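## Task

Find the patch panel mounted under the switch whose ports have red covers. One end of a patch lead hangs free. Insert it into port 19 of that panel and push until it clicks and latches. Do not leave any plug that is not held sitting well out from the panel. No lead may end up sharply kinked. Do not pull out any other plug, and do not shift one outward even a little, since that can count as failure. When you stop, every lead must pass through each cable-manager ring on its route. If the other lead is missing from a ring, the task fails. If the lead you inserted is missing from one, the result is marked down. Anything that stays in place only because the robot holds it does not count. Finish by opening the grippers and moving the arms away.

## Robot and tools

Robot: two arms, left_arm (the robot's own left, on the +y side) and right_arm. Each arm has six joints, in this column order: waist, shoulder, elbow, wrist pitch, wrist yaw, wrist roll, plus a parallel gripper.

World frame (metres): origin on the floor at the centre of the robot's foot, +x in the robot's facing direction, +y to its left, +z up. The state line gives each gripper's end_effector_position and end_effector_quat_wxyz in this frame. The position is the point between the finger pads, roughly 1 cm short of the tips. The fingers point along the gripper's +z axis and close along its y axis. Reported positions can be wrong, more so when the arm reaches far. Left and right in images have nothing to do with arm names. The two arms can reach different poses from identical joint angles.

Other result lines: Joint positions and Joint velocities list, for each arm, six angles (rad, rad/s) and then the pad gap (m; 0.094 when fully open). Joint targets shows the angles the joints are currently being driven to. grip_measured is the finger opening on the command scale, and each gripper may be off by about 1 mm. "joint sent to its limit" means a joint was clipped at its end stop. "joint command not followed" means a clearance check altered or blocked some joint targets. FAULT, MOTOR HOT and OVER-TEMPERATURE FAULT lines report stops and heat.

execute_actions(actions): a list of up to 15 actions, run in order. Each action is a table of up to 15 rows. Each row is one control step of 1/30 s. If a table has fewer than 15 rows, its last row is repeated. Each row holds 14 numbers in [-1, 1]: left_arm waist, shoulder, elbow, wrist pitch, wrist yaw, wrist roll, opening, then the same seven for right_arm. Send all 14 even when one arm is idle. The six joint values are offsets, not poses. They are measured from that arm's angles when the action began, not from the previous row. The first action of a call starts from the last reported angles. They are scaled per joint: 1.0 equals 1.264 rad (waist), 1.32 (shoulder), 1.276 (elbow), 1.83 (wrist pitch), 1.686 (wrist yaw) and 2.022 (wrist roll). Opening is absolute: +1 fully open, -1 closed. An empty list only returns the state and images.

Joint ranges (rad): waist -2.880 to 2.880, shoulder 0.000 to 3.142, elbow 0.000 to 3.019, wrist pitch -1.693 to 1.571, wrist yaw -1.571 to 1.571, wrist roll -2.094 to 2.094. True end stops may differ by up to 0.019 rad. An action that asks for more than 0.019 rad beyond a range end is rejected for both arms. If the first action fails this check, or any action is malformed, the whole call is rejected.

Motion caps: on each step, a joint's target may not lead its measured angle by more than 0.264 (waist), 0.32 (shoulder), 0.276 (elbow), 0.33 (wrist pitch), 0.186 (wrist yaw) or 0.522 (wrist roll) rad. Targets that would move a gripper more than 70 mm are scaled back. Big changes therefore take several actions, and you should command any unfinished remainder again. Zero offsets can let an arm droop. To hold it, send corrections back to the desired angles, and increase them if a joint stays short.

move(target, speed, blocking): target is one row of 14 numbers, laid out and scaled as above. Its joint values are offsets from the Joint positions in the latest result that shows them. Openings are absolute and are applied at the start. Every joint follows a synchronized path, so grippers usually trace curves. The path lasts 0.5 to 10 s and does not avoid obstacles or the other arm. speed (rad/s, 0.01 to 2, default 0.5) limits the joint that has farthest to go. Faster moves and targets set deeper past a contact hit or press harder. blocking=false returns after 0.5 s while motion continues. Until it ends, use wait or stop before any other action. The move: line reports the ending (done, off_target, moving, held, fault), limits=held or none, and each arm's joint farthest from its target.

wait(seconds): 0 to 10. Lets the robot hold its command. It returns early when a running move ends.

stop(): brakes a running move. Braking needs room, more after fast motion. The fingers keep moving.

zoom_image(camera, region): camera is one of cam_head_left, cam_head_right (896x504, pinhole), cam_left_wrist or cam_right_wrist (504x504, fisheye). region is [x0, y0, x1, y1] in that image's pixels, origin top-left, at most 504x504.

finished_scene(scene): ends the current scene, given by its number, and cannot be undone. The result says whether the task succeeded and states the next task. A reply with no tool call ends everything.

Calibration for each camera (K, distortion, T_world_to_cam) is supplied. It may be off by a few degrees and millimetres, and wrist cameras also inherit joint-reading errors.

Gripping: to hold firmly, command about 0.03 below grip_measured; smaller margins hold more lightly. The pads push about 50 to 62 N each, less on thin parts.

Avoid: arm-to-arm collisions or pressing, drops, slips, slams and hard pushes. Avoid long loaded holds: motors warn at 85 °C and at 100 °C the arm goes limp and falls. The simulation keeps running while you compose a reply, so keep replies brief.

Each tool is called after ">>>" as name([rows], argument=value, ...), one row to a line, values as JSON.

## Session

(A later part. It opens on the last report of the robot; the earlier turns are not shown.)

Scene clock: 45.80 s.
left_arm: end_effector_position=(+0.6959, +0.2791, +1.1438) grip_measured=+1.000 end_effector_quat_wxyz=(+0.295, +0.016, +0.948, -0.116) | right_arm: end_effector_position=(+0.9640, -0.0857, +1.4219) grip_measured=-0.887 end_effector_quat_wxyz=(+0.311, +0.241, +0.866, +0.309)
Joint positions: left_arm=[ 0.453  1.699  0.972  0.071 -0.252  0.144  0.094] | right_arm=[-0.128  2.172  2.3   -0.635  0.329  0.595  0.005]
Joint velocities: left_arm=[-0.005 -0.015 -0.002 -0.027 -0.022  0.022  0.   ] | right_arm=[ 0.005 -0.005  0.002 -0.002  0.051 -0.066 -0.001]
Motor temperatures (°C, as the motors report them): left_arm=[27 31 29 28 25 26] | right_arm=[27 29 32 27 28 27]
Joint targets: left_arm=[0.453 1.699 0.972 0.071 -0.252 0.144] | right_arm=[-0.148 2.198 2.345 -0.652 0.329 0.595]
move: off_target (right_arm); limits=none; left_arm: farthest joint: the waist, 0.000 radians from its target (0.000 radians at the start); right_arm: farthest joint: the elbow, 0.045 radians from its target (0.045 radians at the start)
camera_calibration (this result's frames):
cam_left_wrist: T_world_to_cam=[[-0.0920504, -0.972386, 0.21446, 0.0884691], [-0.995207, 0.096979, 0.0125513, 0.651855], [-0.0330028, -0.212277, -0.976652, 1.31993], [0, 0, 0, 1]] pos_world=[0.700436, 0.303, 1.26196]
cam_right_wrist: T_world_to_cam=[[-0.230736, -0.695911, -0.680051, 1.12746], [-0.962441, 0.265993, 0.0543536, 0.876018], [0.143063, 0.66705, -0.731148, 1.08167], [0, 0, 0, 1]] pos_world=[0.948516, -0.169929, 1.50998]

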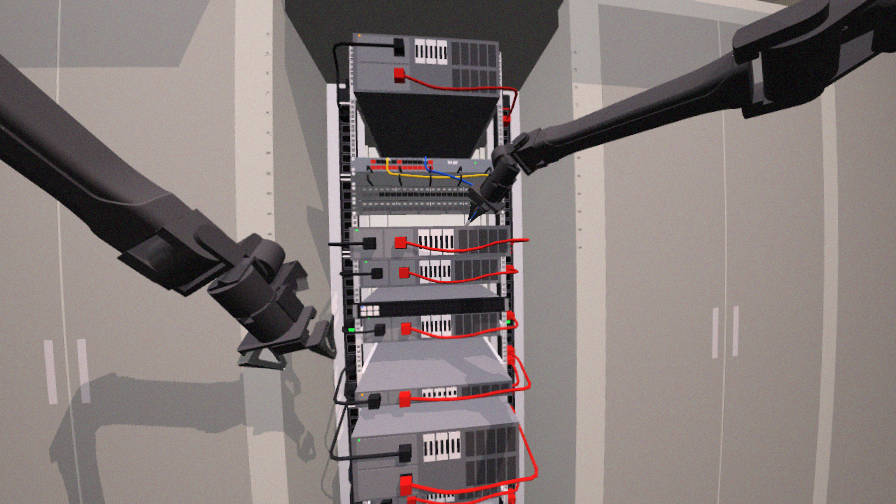

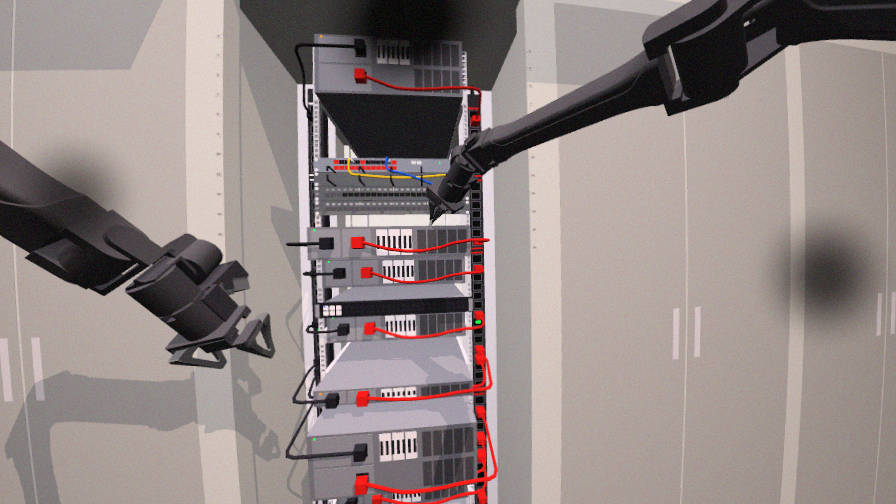

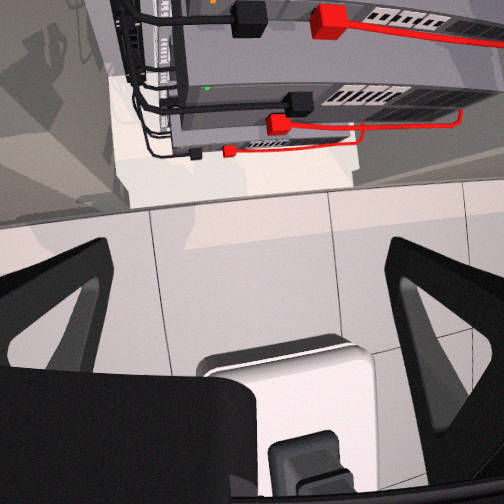

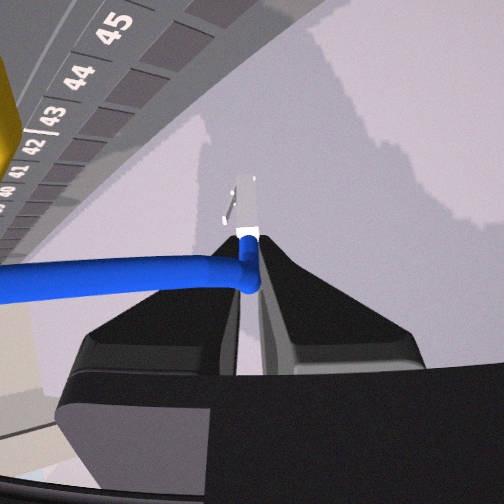

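>>> move(target=[0,0,0,0,0,0,1, 0.03,-0.06,-0.21,0.344,0.05,0.08,-0.92], speed=0.4)

Scene clock: 48.67 s.
left_arm: end_effector_position=(+0.6959, +0.2791, +1.1438) grip_measured=+1.000 end_effector_quat_wxyz=(+0.295, +0.016, +0.948, -0.116) | right_arm: end_effector_position=(+0.9780, -0.0855, +1.4435) grip_measured=-0.900 end_effector_quat_wxyz=(+0.421, +0.376, +0.731, +0.383)
Joint positions: left_arm=[ 0.453  1.699  0.972  0.071 -0.252  0.144  0.094] | right_arm=[-0.107  2.116  2.032 -0.032  0.41   0.741  0.005]
Joint velocities: left_arm=[-0.024 -0.015  0.002 -0.002  0.007 -0.007  0.   ] | right_arm=[-0.005 -0.005  0.002 -0.007 -0.007 -0.007  0.001]
Motor temperatures (°C, as the motors report them): left_arm=[27 31 29 28 25 26] | right_arm=[27 29 32 27 28 27]
Joint targets: left_arm=[0.453 1.699 0.972 0.071 -0.252 0.144] | right_arm=[-0.090 2.093 2.032 -0.005 0.413 0.757]
move: off_target (right_arm); limits=none; left_arm: farthest joint: the waist, 0.000 radians from its target (0.000 radians at the start); right_arm: farthest joint: the wrist pitch, 0.027 radians from its target (0.630 radians at the start)
camera_calibration (this result's frames):
cam_left_wrist: T_world_to_cam=[[-0.0920504, -0.972386, 0.21446, 0.0884691], [-0.995207, 0.096979, 0.0125513, 0.651855], [-0.0330028, -0.212277, -0.976652, 1.31993], [0, 0, 0, 1]] pos_world=[0.700436, 0.303, 1.26196]
cam_right_wrist: T_world_to_cam=[[-0.234804, -0.425571, -0.873931, 1.45241], [-0.825777, 0.561629, -0.0516256, 0.932894], [0.512796, 0.70955, -0.4833, 0.379613], [0, 0, 0, 1]] pos_world=[0.91673, -0.175193, 1.50093]

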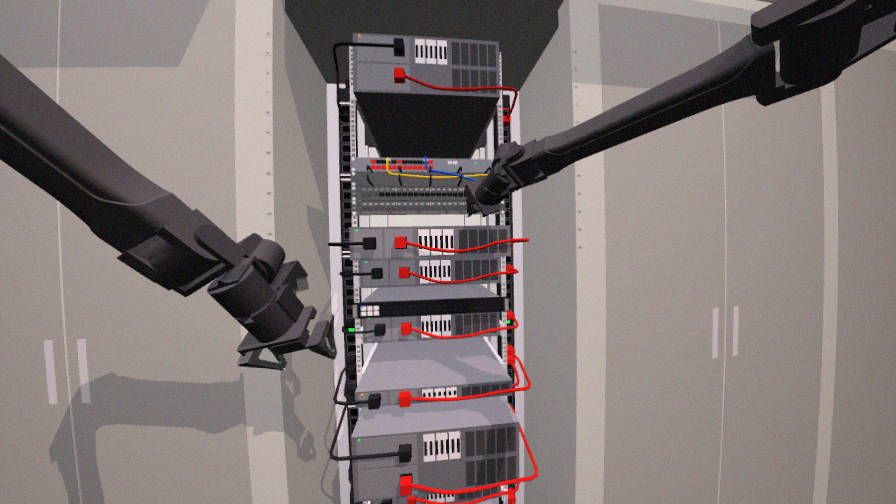

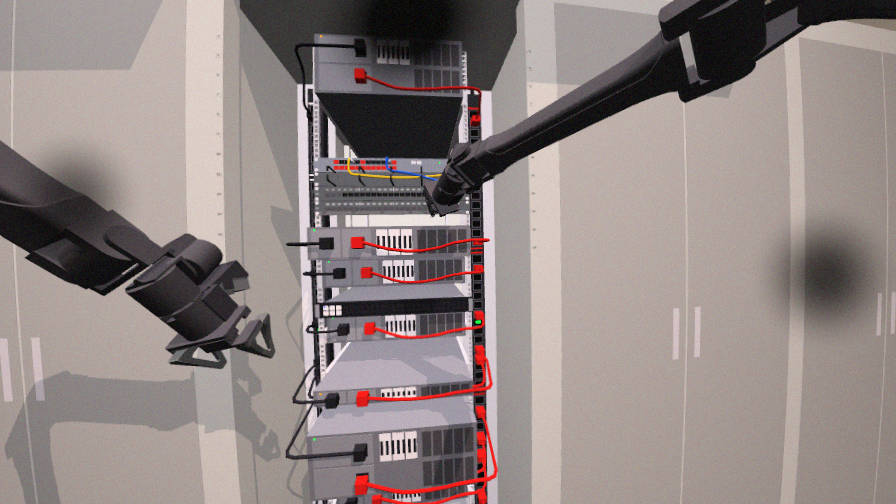

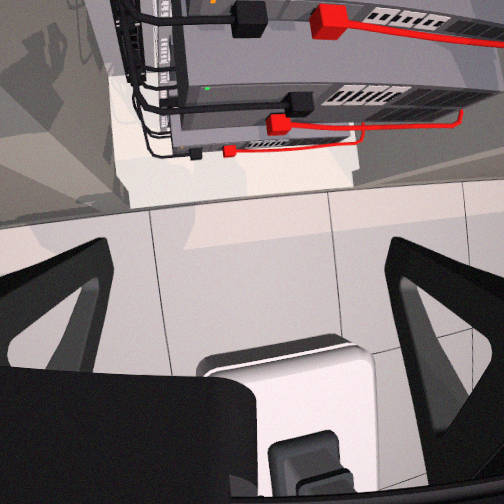

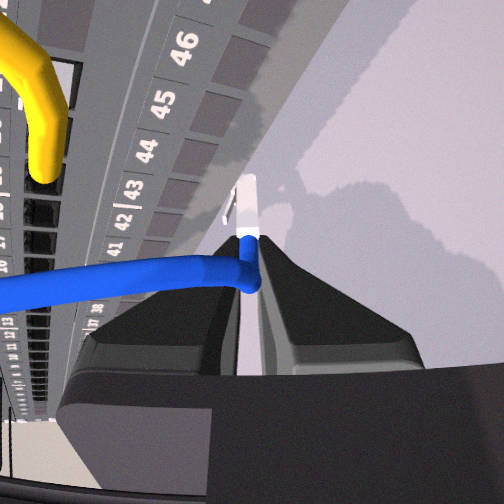

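>>> move(target=[0,0,0,0,0,0,1, 0.07,0.044,-0.114,0.386,0.063,0.091,-0.925], speed=0.4)

Scene clock: 51.43 s.
left_arm: end_effector_position=(+0.6959, +0.2791, +1.1438) grip_measured=+1.000 end_effector_quat_wxyz=(+0.295, +0.016, +0.948, -0.116) | right_arm: end_effector_position=(+0.9528, -0.0817, +1.5029) grip_measured=-0.900 end_effector_quat_wxyz=(+0.504, +0.500, +0.496, +0.500)
Joint positions: left_arm=[ 0.453  1.699  0.972  0.071 -0.252  0.144  0.094] | right_arm=[-0.036  2.144  1.889  0.65   0.512  0.908  0.005]
Joint velocities: left_arm=[-0.005 -0.005 -0.012  0.002 -0.007 -0.051  0.   ] | right_arm=[ 0.015  0.005 -0.007 -0.002 -0.007 -0.007  0.   ]
Motor temperatures (°C, as the motors report them): left_arm=[27 31 29 28 25 26] | right_arm=[27 30 32 27 28 27]
Joint targets: left_arm=[0.453 1.699 0.972 0.071 -0.252 0.144] | right_arm=[-0.019 2.174 1.887 0.674 0.516 0.925]
move: off_target (right_arm); limits=none; left_arm: farthest joint: the waist, 0.000 radians from its target (0.000 radians at the start); right_arm: farthest joint: the shoulder, 0.030 radians from its target (0.058 radians at the start)
camera_calibration (this result's frames):
cam_left_wrist: T_world_to_cam=[[-0.0920504, -0.972386, 0.21446, 0.0884691], [-0.995207, 0.096979, 0.0125513, 0.651855], [-0.0330028, -0.212277, -0.976652, 1.31993], [0, 0, 0, 1]] pos_world=[0.700436, 0.303, 1.26196]
cam_right_wrist: T_world_to_cam=[[-0.00106599, 0.000707678, -0.999999, 1.50161], [-0.585818, 0.810442, 0.00119801, 0.62533], [0.810442, 0.585819, -0.00044935, -0.60087], [0, 0, 0, 1]] pos_world=[0.854901, -0.155856, 1.50059]

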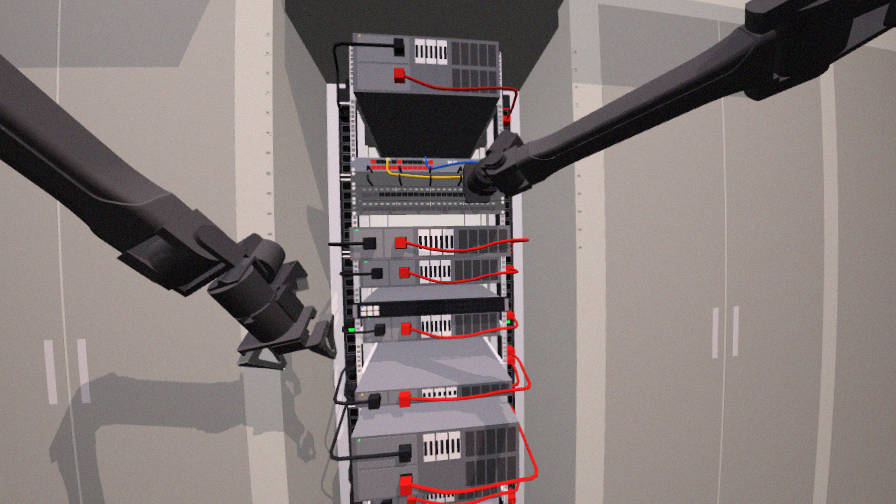

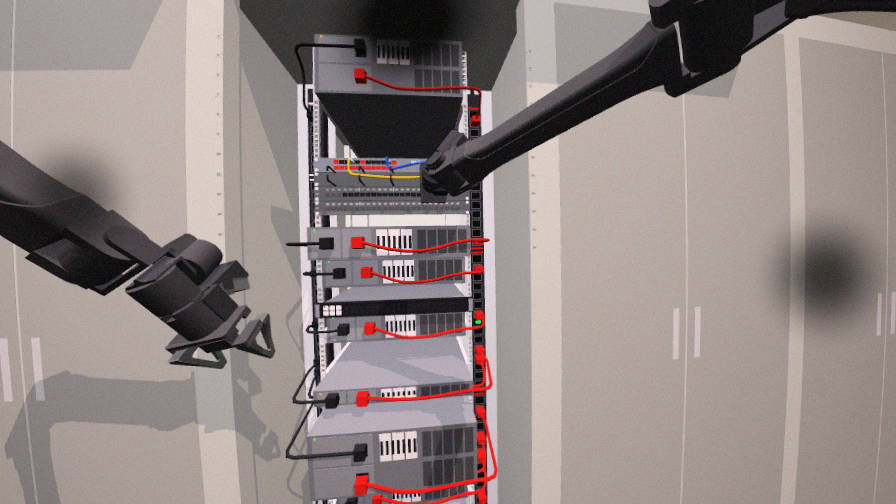

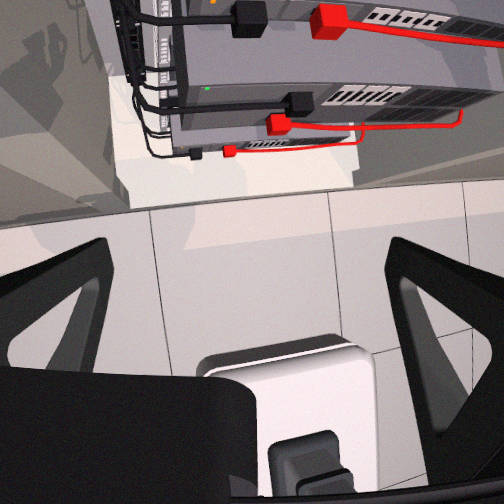

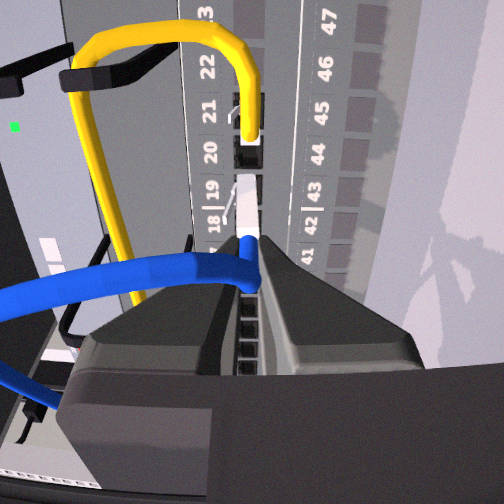

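>>> zoom_image(camera="cam_head_left", region=[340, 130, 540, 230])

Region (340, 130, 540, 230) of cam_head_left's 896x504 image, scaled by 2.520, with more detail than that image has.

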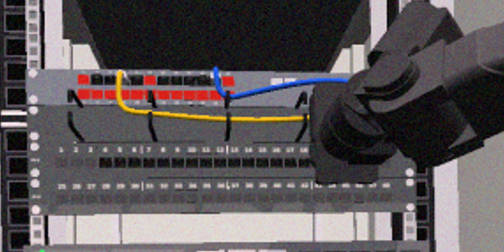

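>>> move(target=[0,0,0,0,0,0,1, 0,0.057,0.0995,-0.0295,0,0,-0.925], speed=0.15)

Scene clock: 53.70 s.
left_arm: end_effector_position=(+0.6959, +0.2791, +1.1438) grip_measured=+1.000 end_effector_quat_wxyz=(+0.295, +0.016, +0.948, -0.116) | right_arm: end_effector_position=(+0.9656, -0.0719, +1.5020) grip_measured=-0.900 end_effector_quat_wxyz=(+0.503, +0.500, +0.498, +0.499)
Joint positions: left_arm=[ 0.453  1.699  0.972  0.071 -0.252  0.144  0.094] | right_arm=[-0.036  2.19   1.969  0.612  0.512  0.909  0.005]
Joint velocities: left_arm=[-0.015  0.005 -0.002  0.002 -0.051  0.022  0.   ] | right_arm=[-0.005 -0.015 -0.022  0.017  0.081 -0.066  0.   ]
Motor temperatures (°C, as the motors report them): left_arm=[27 31 29 28 25 26] | right_arm=[27 30 32 27 28 27]
Joint targets: left_arm=[0.453 1.699 0.972 0.071 -0.252 0.144] | right_arm=[-0.036 2.220 2.016 0.596 0.512 0.908]
move: off_target (right_arm); limits=none; left_arm: farthest joint: the waist, 0.000 radians from its target (0.000 radians at the start); right_arm: farthest joint: the elbow, 0.047 radians from its target (0.127 radians at the start)
camera_calibration (this result's frames):
cam_left_wrist: T_world_to_cam=[[-0.0920504, -0.972386, 0.21446, 0.0884691], [-0.995207, 0.096979, 0.0125513, 0.651855], [-0.0330028, -0.212277, -0.976652, 1.31993], [0, 0, 0, 1]] pos_world=[0.700436, 0.303, 1.26196]
cam_right_wrist: T_world_to_cam=[[-0.00396061, -0.000584114, -0.999992, 1.50342], [-0.587628, 0.809129, 0.00185475, 0.625611], [0.809122, 0.58763, -0.00354788, -0.610917], [0, 0, 0, 1]] pos_world=[0.867887, -0.146329, 1.50008]

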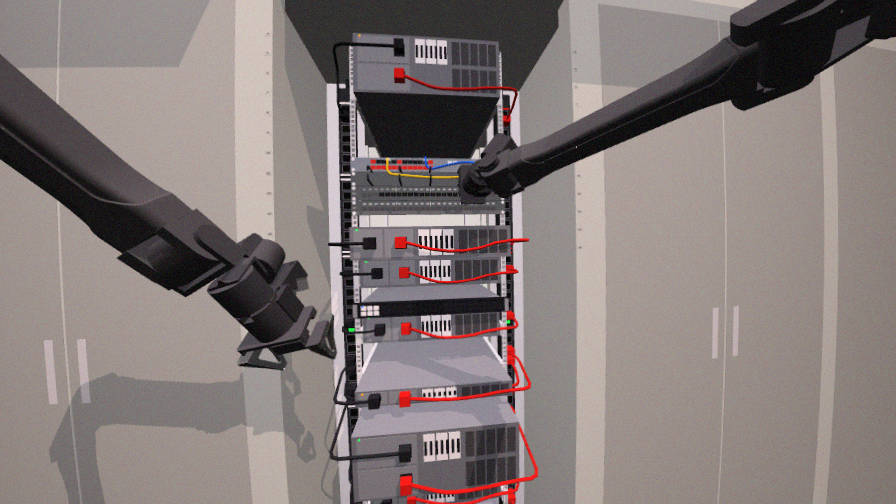

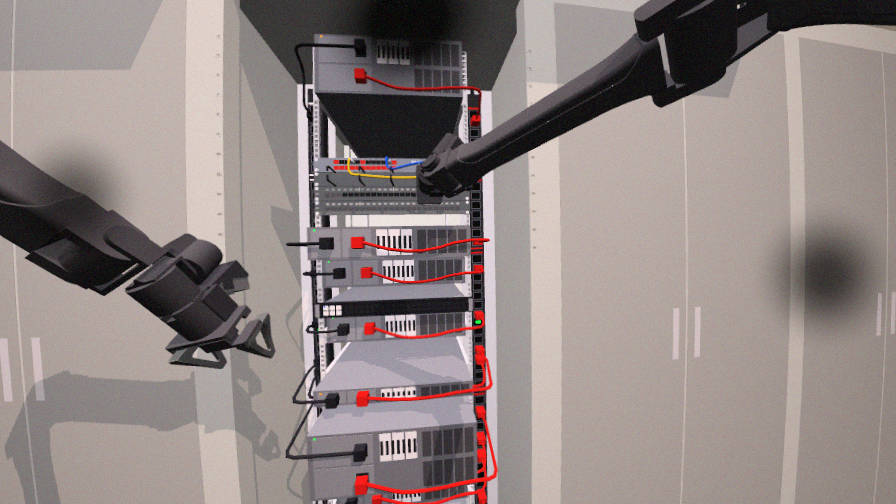

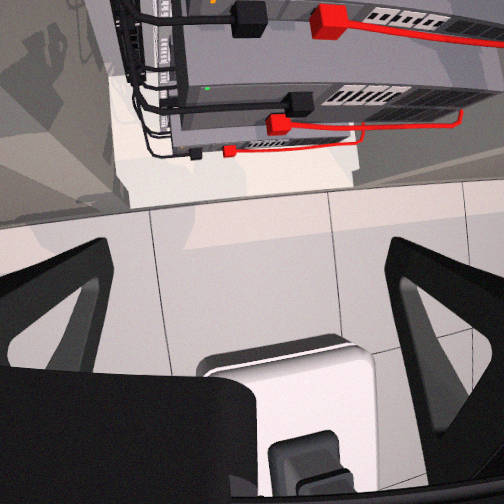

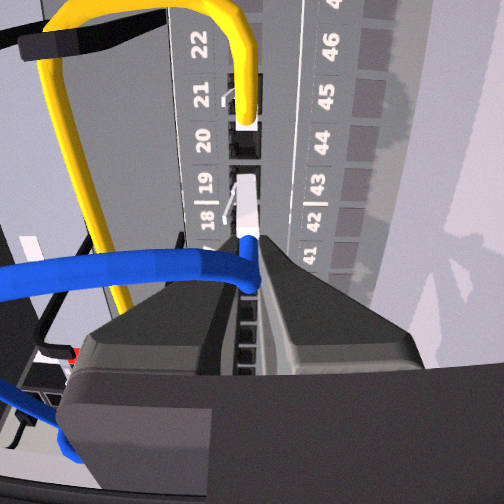

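>>> move(target=[-0.434,0.24,0.847,-0.06,0,0.203,-1, 0,0.02,0.036,0,0,0,-0.925], speed=0.8)

Scene clock: 57.23 s.
left_arm: end_effector_position=(+0.8878, -0.0142, +1.6224) grip_measured=-0.988 end_effector_quat_wxyz=(+0.644, +0.195, +0.717, -0.185) | right_arm: end_effector_position=(+0.9656, -0.0719, +1.5020) grip_measured=-0.900 end_effector_quat_wxyz=(+0.503, +0.500, +0.498, +0.499)
Joint positions: left_arm=[-0.102  2.003  2.007 -0.032 -0.252  0.537  0.001] | right_arm=[-0.036  2.19   1.969  0.612  0.512  0.909  0.005]
Joint velocities: left_arm=[-0.005 -0.005 -0.017 -0.007 -0.037  0.051  0.001] | right_arm=[-0.005 -0.005  0.012 -0.007  0.022  0.037 -0.001]
Motor temperatures (°C, as the motors report them): left_arm=[27 31 30 28 25 26] | right_arm=[27 30 32 27 28 27]
Joint targets: left_arm=[-0.096 2.015 2.053 -0.039 -0.252 0.554] | right_arm=[-0.036 2.217 2.015 0.612 0.512 0.909]
move: off_target (left_arm, right_arm); limits=none; left_arm: farthest joint: the elbow, 0.046 radians from its target (1.081 radians at the start); right_arm: farthest joint: the elbow, 0.046 radians from its target (0.046 radians at the start)
camera_calibration (this result's frames):
cam_left_wrist: T_world_to_cam=[[-0.515518, -0.856596, 0.0220038, 0.408152], [-0.579381, 0.329535, -0.745469, 1.72924], [0.631315, -0.397052, -0.666177, 0.635298], [0, 0, 0, 1]] pos_world=[0.811228, 0.0320212, 1.70334]
cam_right_wrist: T_world_to_cam=[[-0.00396061, -0.000584114, -0.999992, 1.50342], [-0.587628, 0.809129, 0.00185475, 0.625611], [0.809122, 0.58763, -0.00354788, -0.610917], [0, 0, 0, 1]] pos_world=[0.867887, -0.146329, 1.50008]

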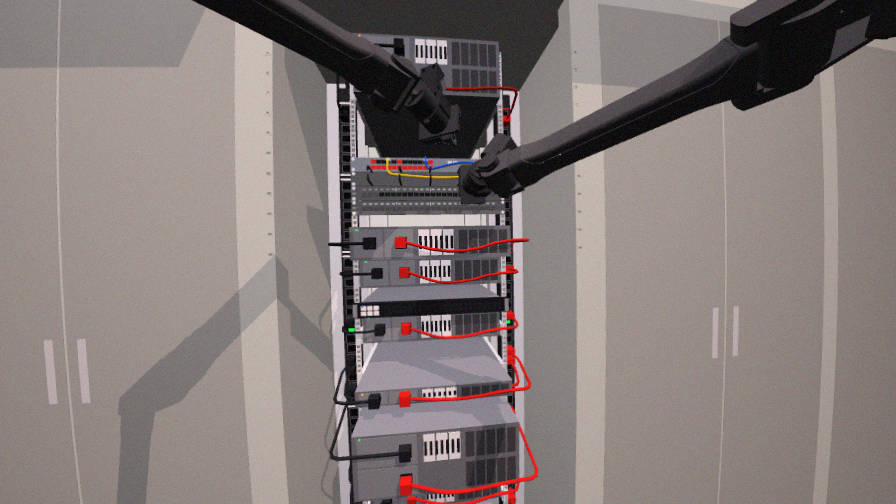

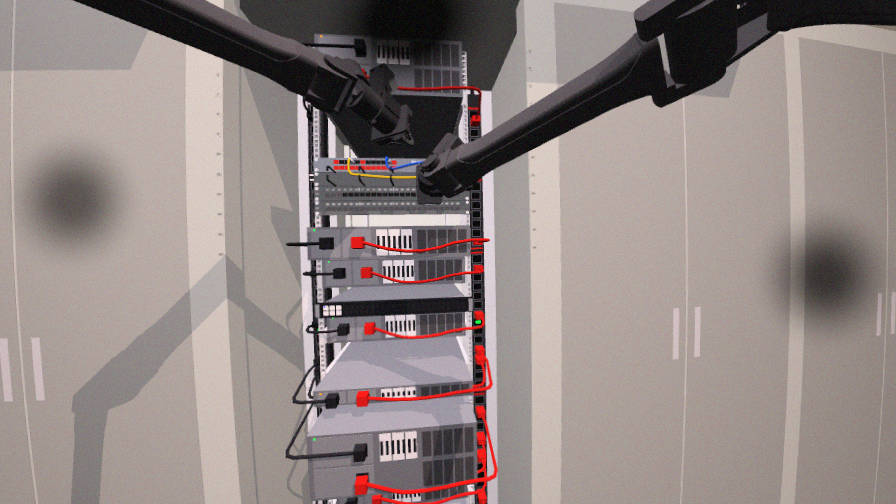

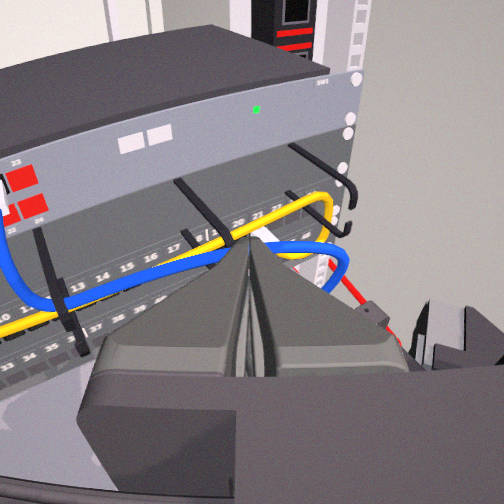

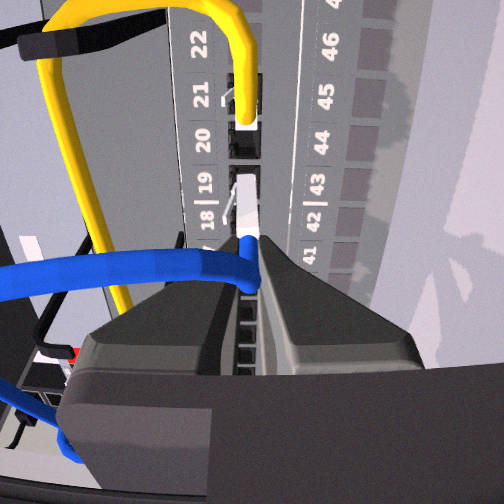

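Own fingers block; open the left gripper.

>>> move(target=[0,0.009,0.036,0,0,0,1, 0,0.02,0.036,0,0,0,-0.925])

>>> zoom_image(camera="cam_left_wrist", region=[130, 170, 380, 370])

Scene clock: 58.17 s.
left_arm: end_effector_position=(+0.8878, -0.0142, +1.6224) grip_measured=+1.000 end_effector_quat_wxyz=(+0.644, +0.195, +0.717, -0.185) | right_arm: end_effector_position=(+0.9656, -0.0719, +1.5020) grip_measured=-0.900 end_effector_quat_wxyz=(+0.503, +0.500, +0.498, +0.499)
Joint positions: left_arm=[-0.102  2.003  2.007 -0.032 -0.252  0.538  0.094] | right_arm=[-0.036  2.19   1.969  0.612  0.512  0.909  0.005]
Joint velocities: left_arm=[-0.005 -0.015 -0.012  0.002 -0.007 -0.007  0.   ] | right_arm=[-0.015 -0.005 -0.007 -0.007 -0.051 -0.037 -0.   ]
Motor temperatures (°C, as the motors report them): left_arm=[27 31 30 28 25 26] | right_arm=[28 30 32 27 28 27]
Joint targets: left_arm=[-0.102 2.015 2.052 -0.032 -0.252 0.537] | right_arm=[-0.036 2.217 2.015 0.612 0.512 0.909]
move: off_target (left_arm, right_arm); limits=none; left_arm: farthest joint: the elbow, 0.046 radians from its target (0.046 radians at the start); right_arm: farthest joint: the elbow, 0.046 radians from its target (0.046 radians at the start)
camera_calibration (this result's frames):
cam_left_wrist: T_world_to_cam=[[-0.515556, -0.856583, 0.0216244, 0.408802], [-0.579222, 0.3298, -0.745476, 1.72912], [0.63143, -0.39686, -0.666181, 0.635206], [0, 0, 0, 1]] pos_world=[0.811214, 0.031998, 1.70334]
cam_right_wrist: T_world_to_cam=[[-0.00396061, -0.000584114, -0.999992, 1.50342], [-0.587628, 0.809129, 0.00185475, 0.625611], [0.809122, 0.58763, -0.00354788, -0.610917], [0, 0, 0, 1]] pos_world=[0.867887, -0.146329, 1.50008]

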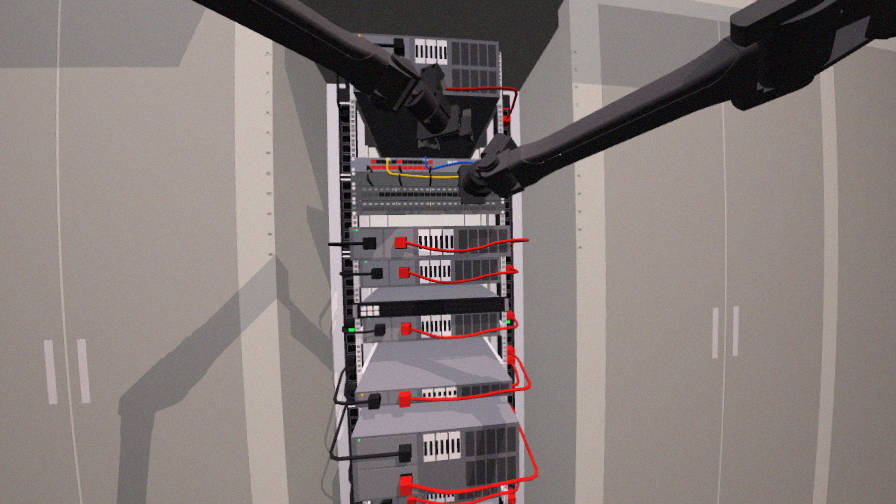

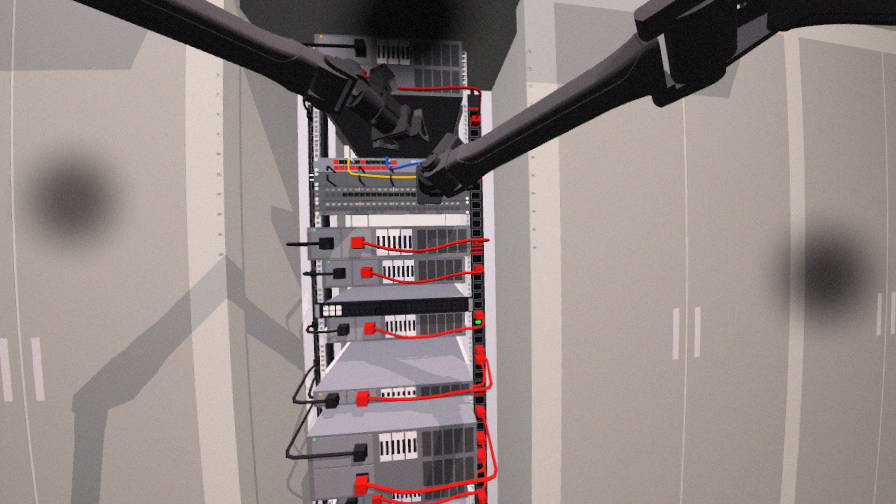

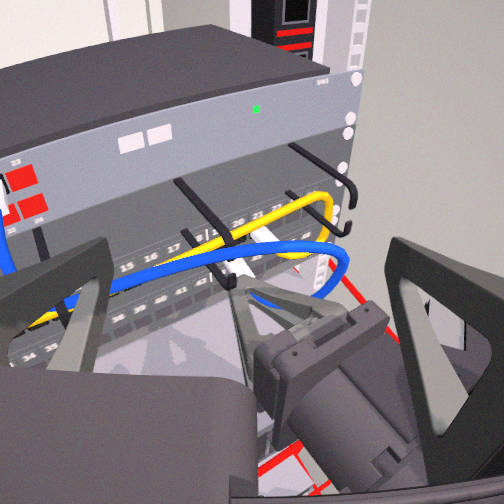

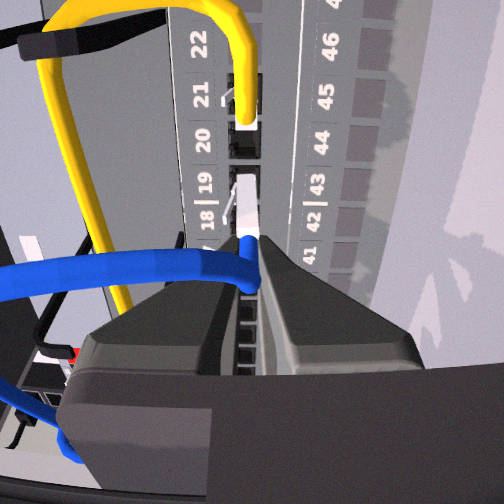

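Region (130, 170, 380, 370) of cam_left_wrist's 504x504 image, scaled by 2.016, with more detail than that image has; it fills the top 403 rows of this view, and the rest is white.

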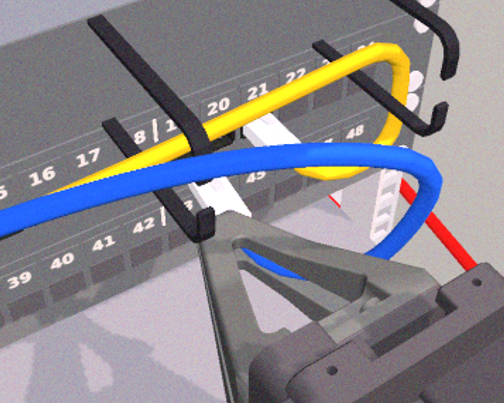

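>>> move(target=[0,0.009,0.036,0,0,0,1, -0.019,0.0326,0.059,-0.017,-0.004,0,-0.925], speed=0.1)

Scene clock: 60.60 s.
left_arm: end_effector_position=(+0.8878, -0.0142, +1.6224) grip_measured=+1.000 end_effector_quat_wxyz=(+0.644, +0.195, +0.717, -0.185) | right_arm: end_effector_position=(+0.9706, -0.0716, +1.5067) grip_measured=-0.900 end_effector_quat_wxyz=(+0.503, +0.500, +0.496, +0.501)
Joint positions: left_arm=[-0.102  2.003  2.007 -0.032 -0.252  0.538  0.094] | right_arm=[-0.036  2.201  1.999  0.597  0.51   0.909  0.005]
Joint velocities: left_arm=[ 0.005 -0.015  0.007 -0.002 -0.022 -0.051  0.   ] | right_arm=[-0.005  0.005  0.007 -0.022 -0.007  0.051  0.   ]
Motor temperatures (°C, as the motors report them): left_arm=[27 31 31 28 26 26] | right_arm=[28 30 32 27 28 27]
Joint targets: left_arm=[-0.102 2.015 2.052 -0.032 -0.252 0.538] | right_arm=[-0.060 2.233 2.044 0.581 0.506 0.909]
move: off_target (left_arm, right_arm); limits=none; left_arm: farthest joint: the elbow, 0.046 radians from its target (0.046 radians at the start); right_arm: farthest joint: the elbow, 0.046 radians from its target (0.076 radians at the start)
camera_calibration (this result's frames):
cam_left_wrist: T_world_to_cam=[[-0.515556, -0.856583, 0.0216244, 0.408802], [-0.579222, 0.3298, -0.745476, 1.72912], [0.63143, -0.39686, -0.666181, 0.635206], [0, 0, 0, 1]] pos_world=[0.811214, 0.031998, 1.70334]
cam_right_wrist: T_world_to_cam=[[0.000873155, 0.00181942, -0.999998, 1.5037], [-0.586957, 0.809618, 0.000960529, 0.628986], [0.809618, 0.586955, 0.00177484, -0.623611], [0, 0, 0, 1]] pos_world=[0.872761, -0.145943, 1.5042]

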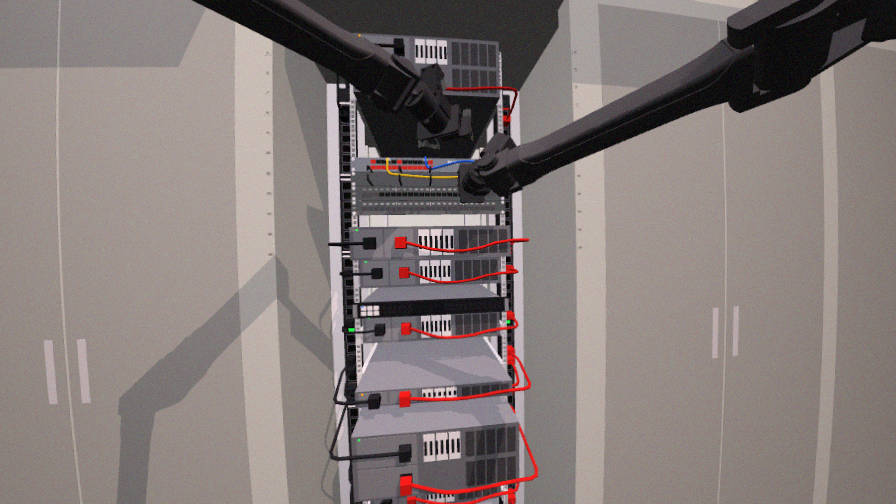

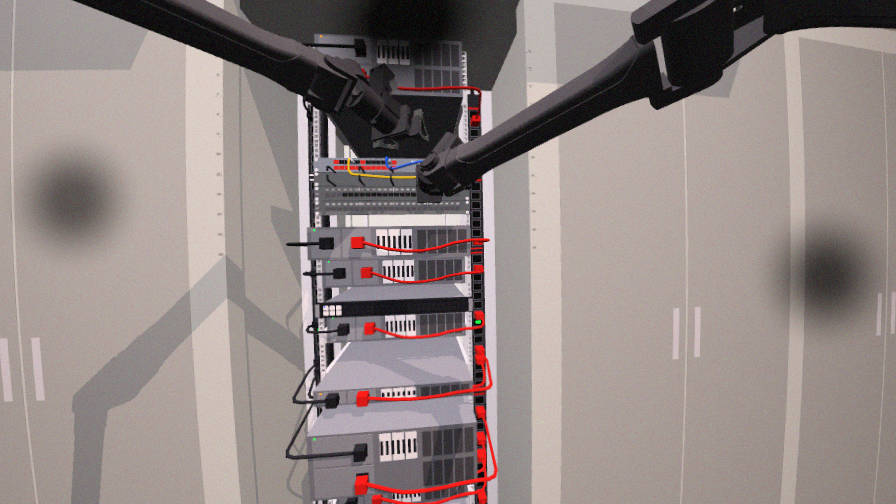

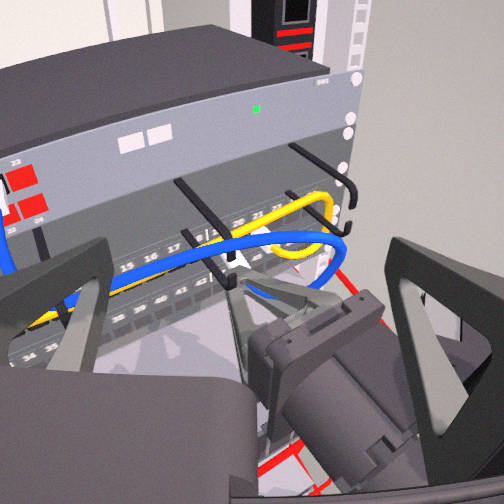

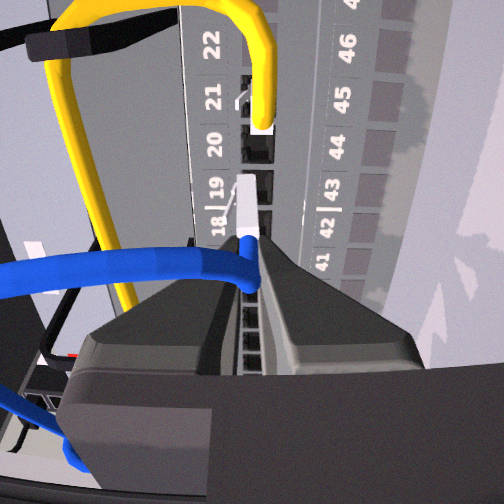

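>>> move(target=[0,0.009,0.036,0,0,0,1, -0.022,0.028,0.035,-0.008,0,0,-0.925], speed=0.1)

Scene clock: 61.87 s.
left_arm: end_effector_position=(+0.8878, -0.0142, +1.6224) grip_measured=+1.000 end_effector_quat_wxyz=(+0.644, +0.195, +0.717, -0.185) | right_arm: end_effector_position=(+0.9715, -0.0707, +1.5007) grip_measured=-0.900 end_effector_quat_wxyz=(+0.503, +0.500, +0.498, +0.498)
Joint positions: left_arm=[-0.102  2.003  2.007 -0.032 -0.252  0.538  0.094] | right_arm=[-0.04   2.207  1.999  0.597  0.51   0.909  0.005]
Joint velocities: left_arm=[-0.005 -0.015 -0.002  0.022 -0.037  0.066  0.   ] | right_arm=[-0.005  0.005  0.007  0.002 -0.037  0.037  0.   ]
Motor temperatures (°C, as the motors report them): left_arm=[27 32 31 28 26 26] | right_arm=[28 30 32 27 28 27]
Joint targets: left_arm=[-0.102 2.015 2.052 -0.032 -0.252 0.538] | right_arm=[-0.064 2.237 2.043 0.583 0.510 0.909]
move: off_target (left_arm, right_arm); limits=none; left_arm: farthest joint: the elbow, 0.046 radians from its target (0.046 radians at the start); right_arm: farthest joint: the elbow, 0.045 radians from its target (0.045 radians at the start)
camera_calibration (this result's frames):
cam_left_wrist: T_world_to_cam=[[-0.515556, -0.856583, 0.0216244, 0.408802], [-0.579222, 0.3298, -0.745476, 1.72912], [0.63143, -0.39686, -0.666181, 0.635206], [0, 0, 0, 1]] pos_world=[0.811214, 0.031998, 1.70334]
cam_right_wrist: T_world_to_cam=[[-0.00479933, -0.00227291, -0.999986, 1.50282], [-0.587233, 0.809417, 0.000978605, 0.628985], [0.809403, 0.58723, -0.00521939, -0.614129], [0, 0, 0, 1]] pos_world=[0.873652, -0.145061, 1.49898]

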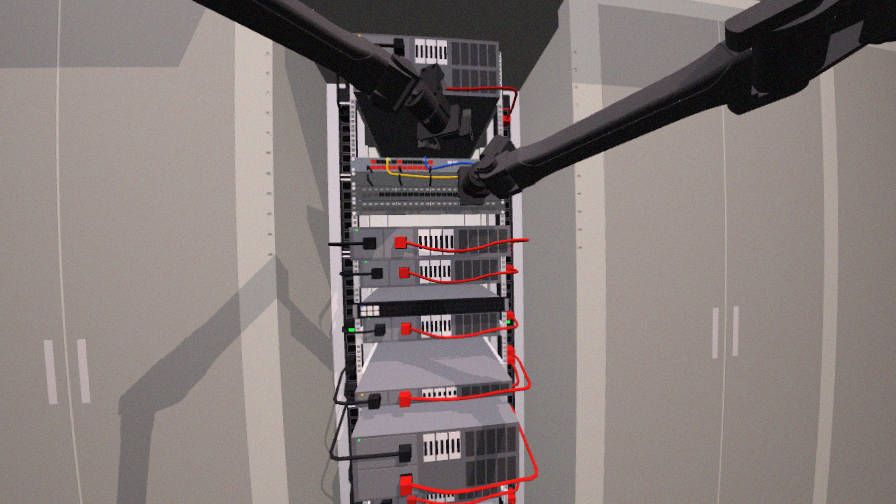

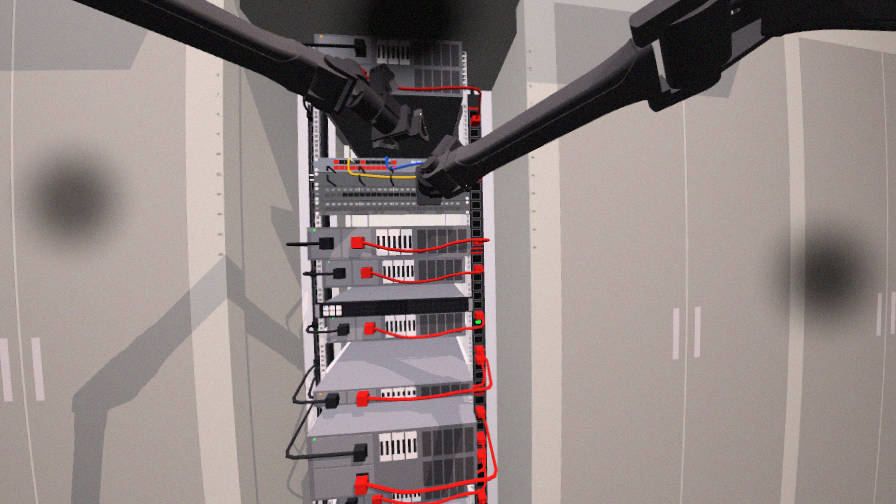

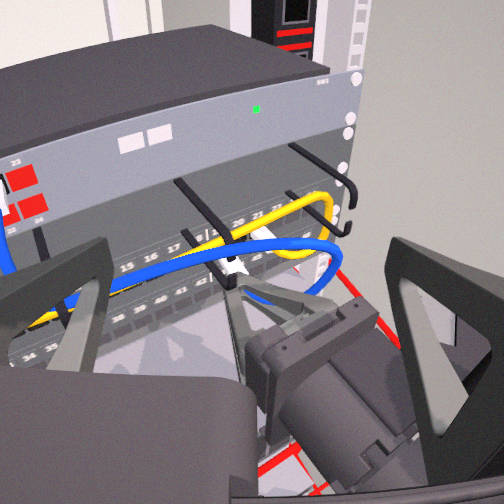

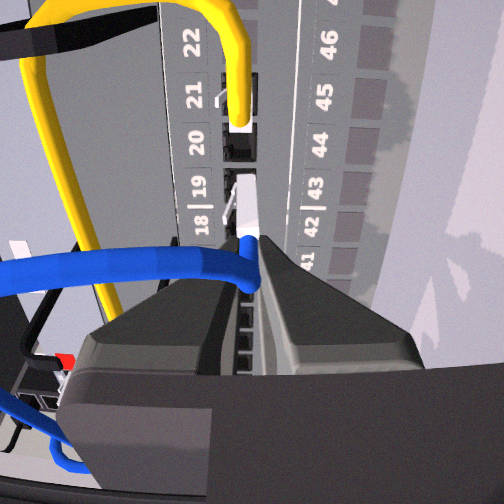

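>>> move(target=[0,0.009,0.036,0,0,0,1, -0.02,0.0292,0.0525,-0.0142,0,0,-0.925], speed=0.1)

Scene clock: 63.23 s.
left_arm: end_effector_position=(+0.8878, -0.0142, +1.6224) grip_measured=+1.000 end_effector_quat_wxyz=(+0.644, +0.195, +0.717, -0.185) | right_arm: end_effector_position=(+0.9750, -0.0716, +1.5051) grip_measured=-0.900 end_effector_quat_wxyz=(+0.504, +0.501, +0.496, +0.499)
Joint positions: left_arm=[-0.102  2.003  2.007 -0.032 -0.252  0.538  0.094] | right_arm=[-0.04   2.213  2.02   0.588  0.51   0.909  0.005]
Joint velocities: left_arm=[-0.005 -0.005  0.007  0.012 -0.051  0.037  0.   ] | right_arm=[ 0.005 -0.015  0.002 -0.007 -0.051  0.095 -0.   ]
Motor temperatures (°C, as the motors report them): left_arm=[27 32 31 28 26 26] | right_arm=[28 30 32 27 28 27]
Joint targets: left_arm=[-0.102 2.015 2.052 -0.032 -0.252 0.538] | right_arm=[-0.065 2.245 2.065 0.571 0.510 0.909]
move: off_target (left_arm, right_arm); limits=none; left_arm: farthest joint: the elbow, 0.046 radians from its target (0.046 radians at the start); right_arm: farthest joint: the elbow, 0.046 radians from its target (0.067 radians at the start)
camera_calibration (this result's frames):
cam_left_wrist: T_world_to_cam=[[-0.515556, -0.856583, 0.0216244, 0.408802], [-0.579222, 0.3298, -0.745476, 1.72912], [0.63143, -0.39686, -0.666181, 0.635206], [0, 0, 0, 1]] pos_world=[0.811214, 0.031998, 1.70334]
cam_right_wrist: T_world_to_cam=[[-0.000571971, 0.000699325, -1, 1.50335], [-0.584601, 0.81132, 0.000901752, 0.62948], [0.81132, 0.584602, -0.0000552254, -0.626268], [0, 0, 0, 1]] pos_world=[0.876959, -0.145644, 1.50275]

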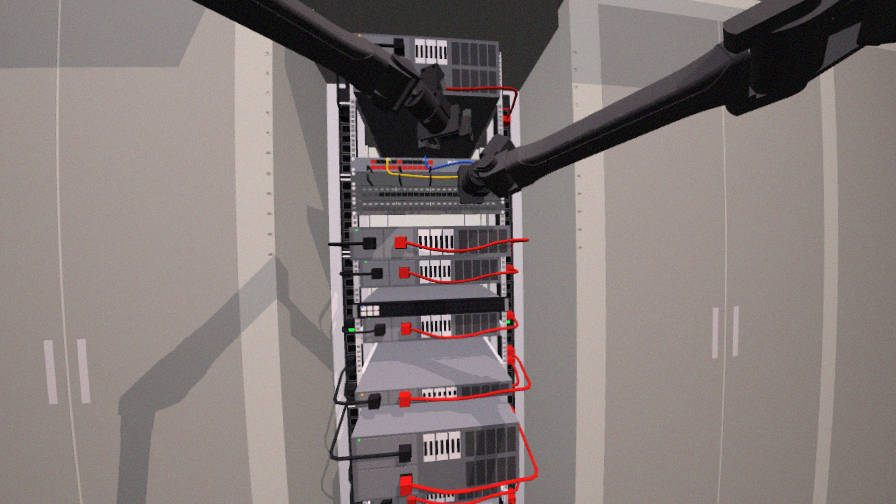

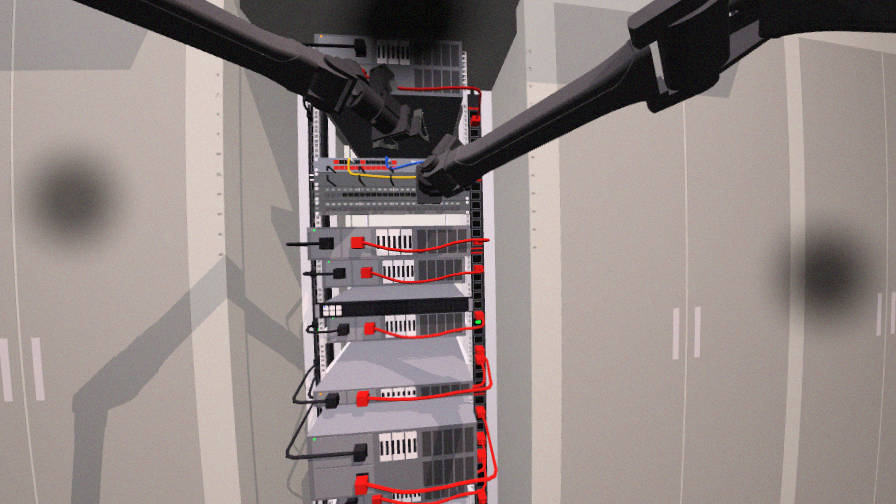

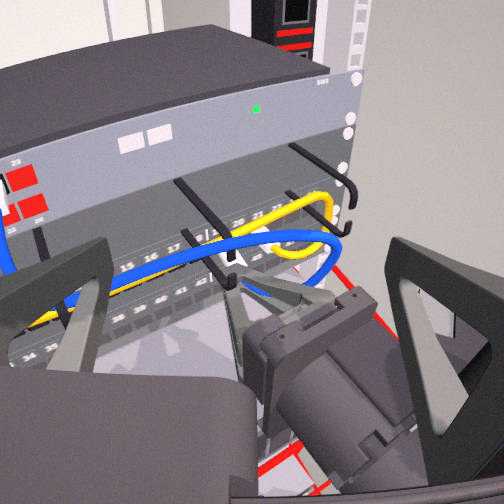

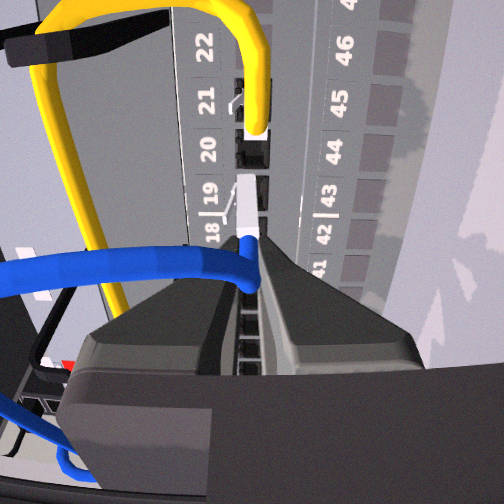

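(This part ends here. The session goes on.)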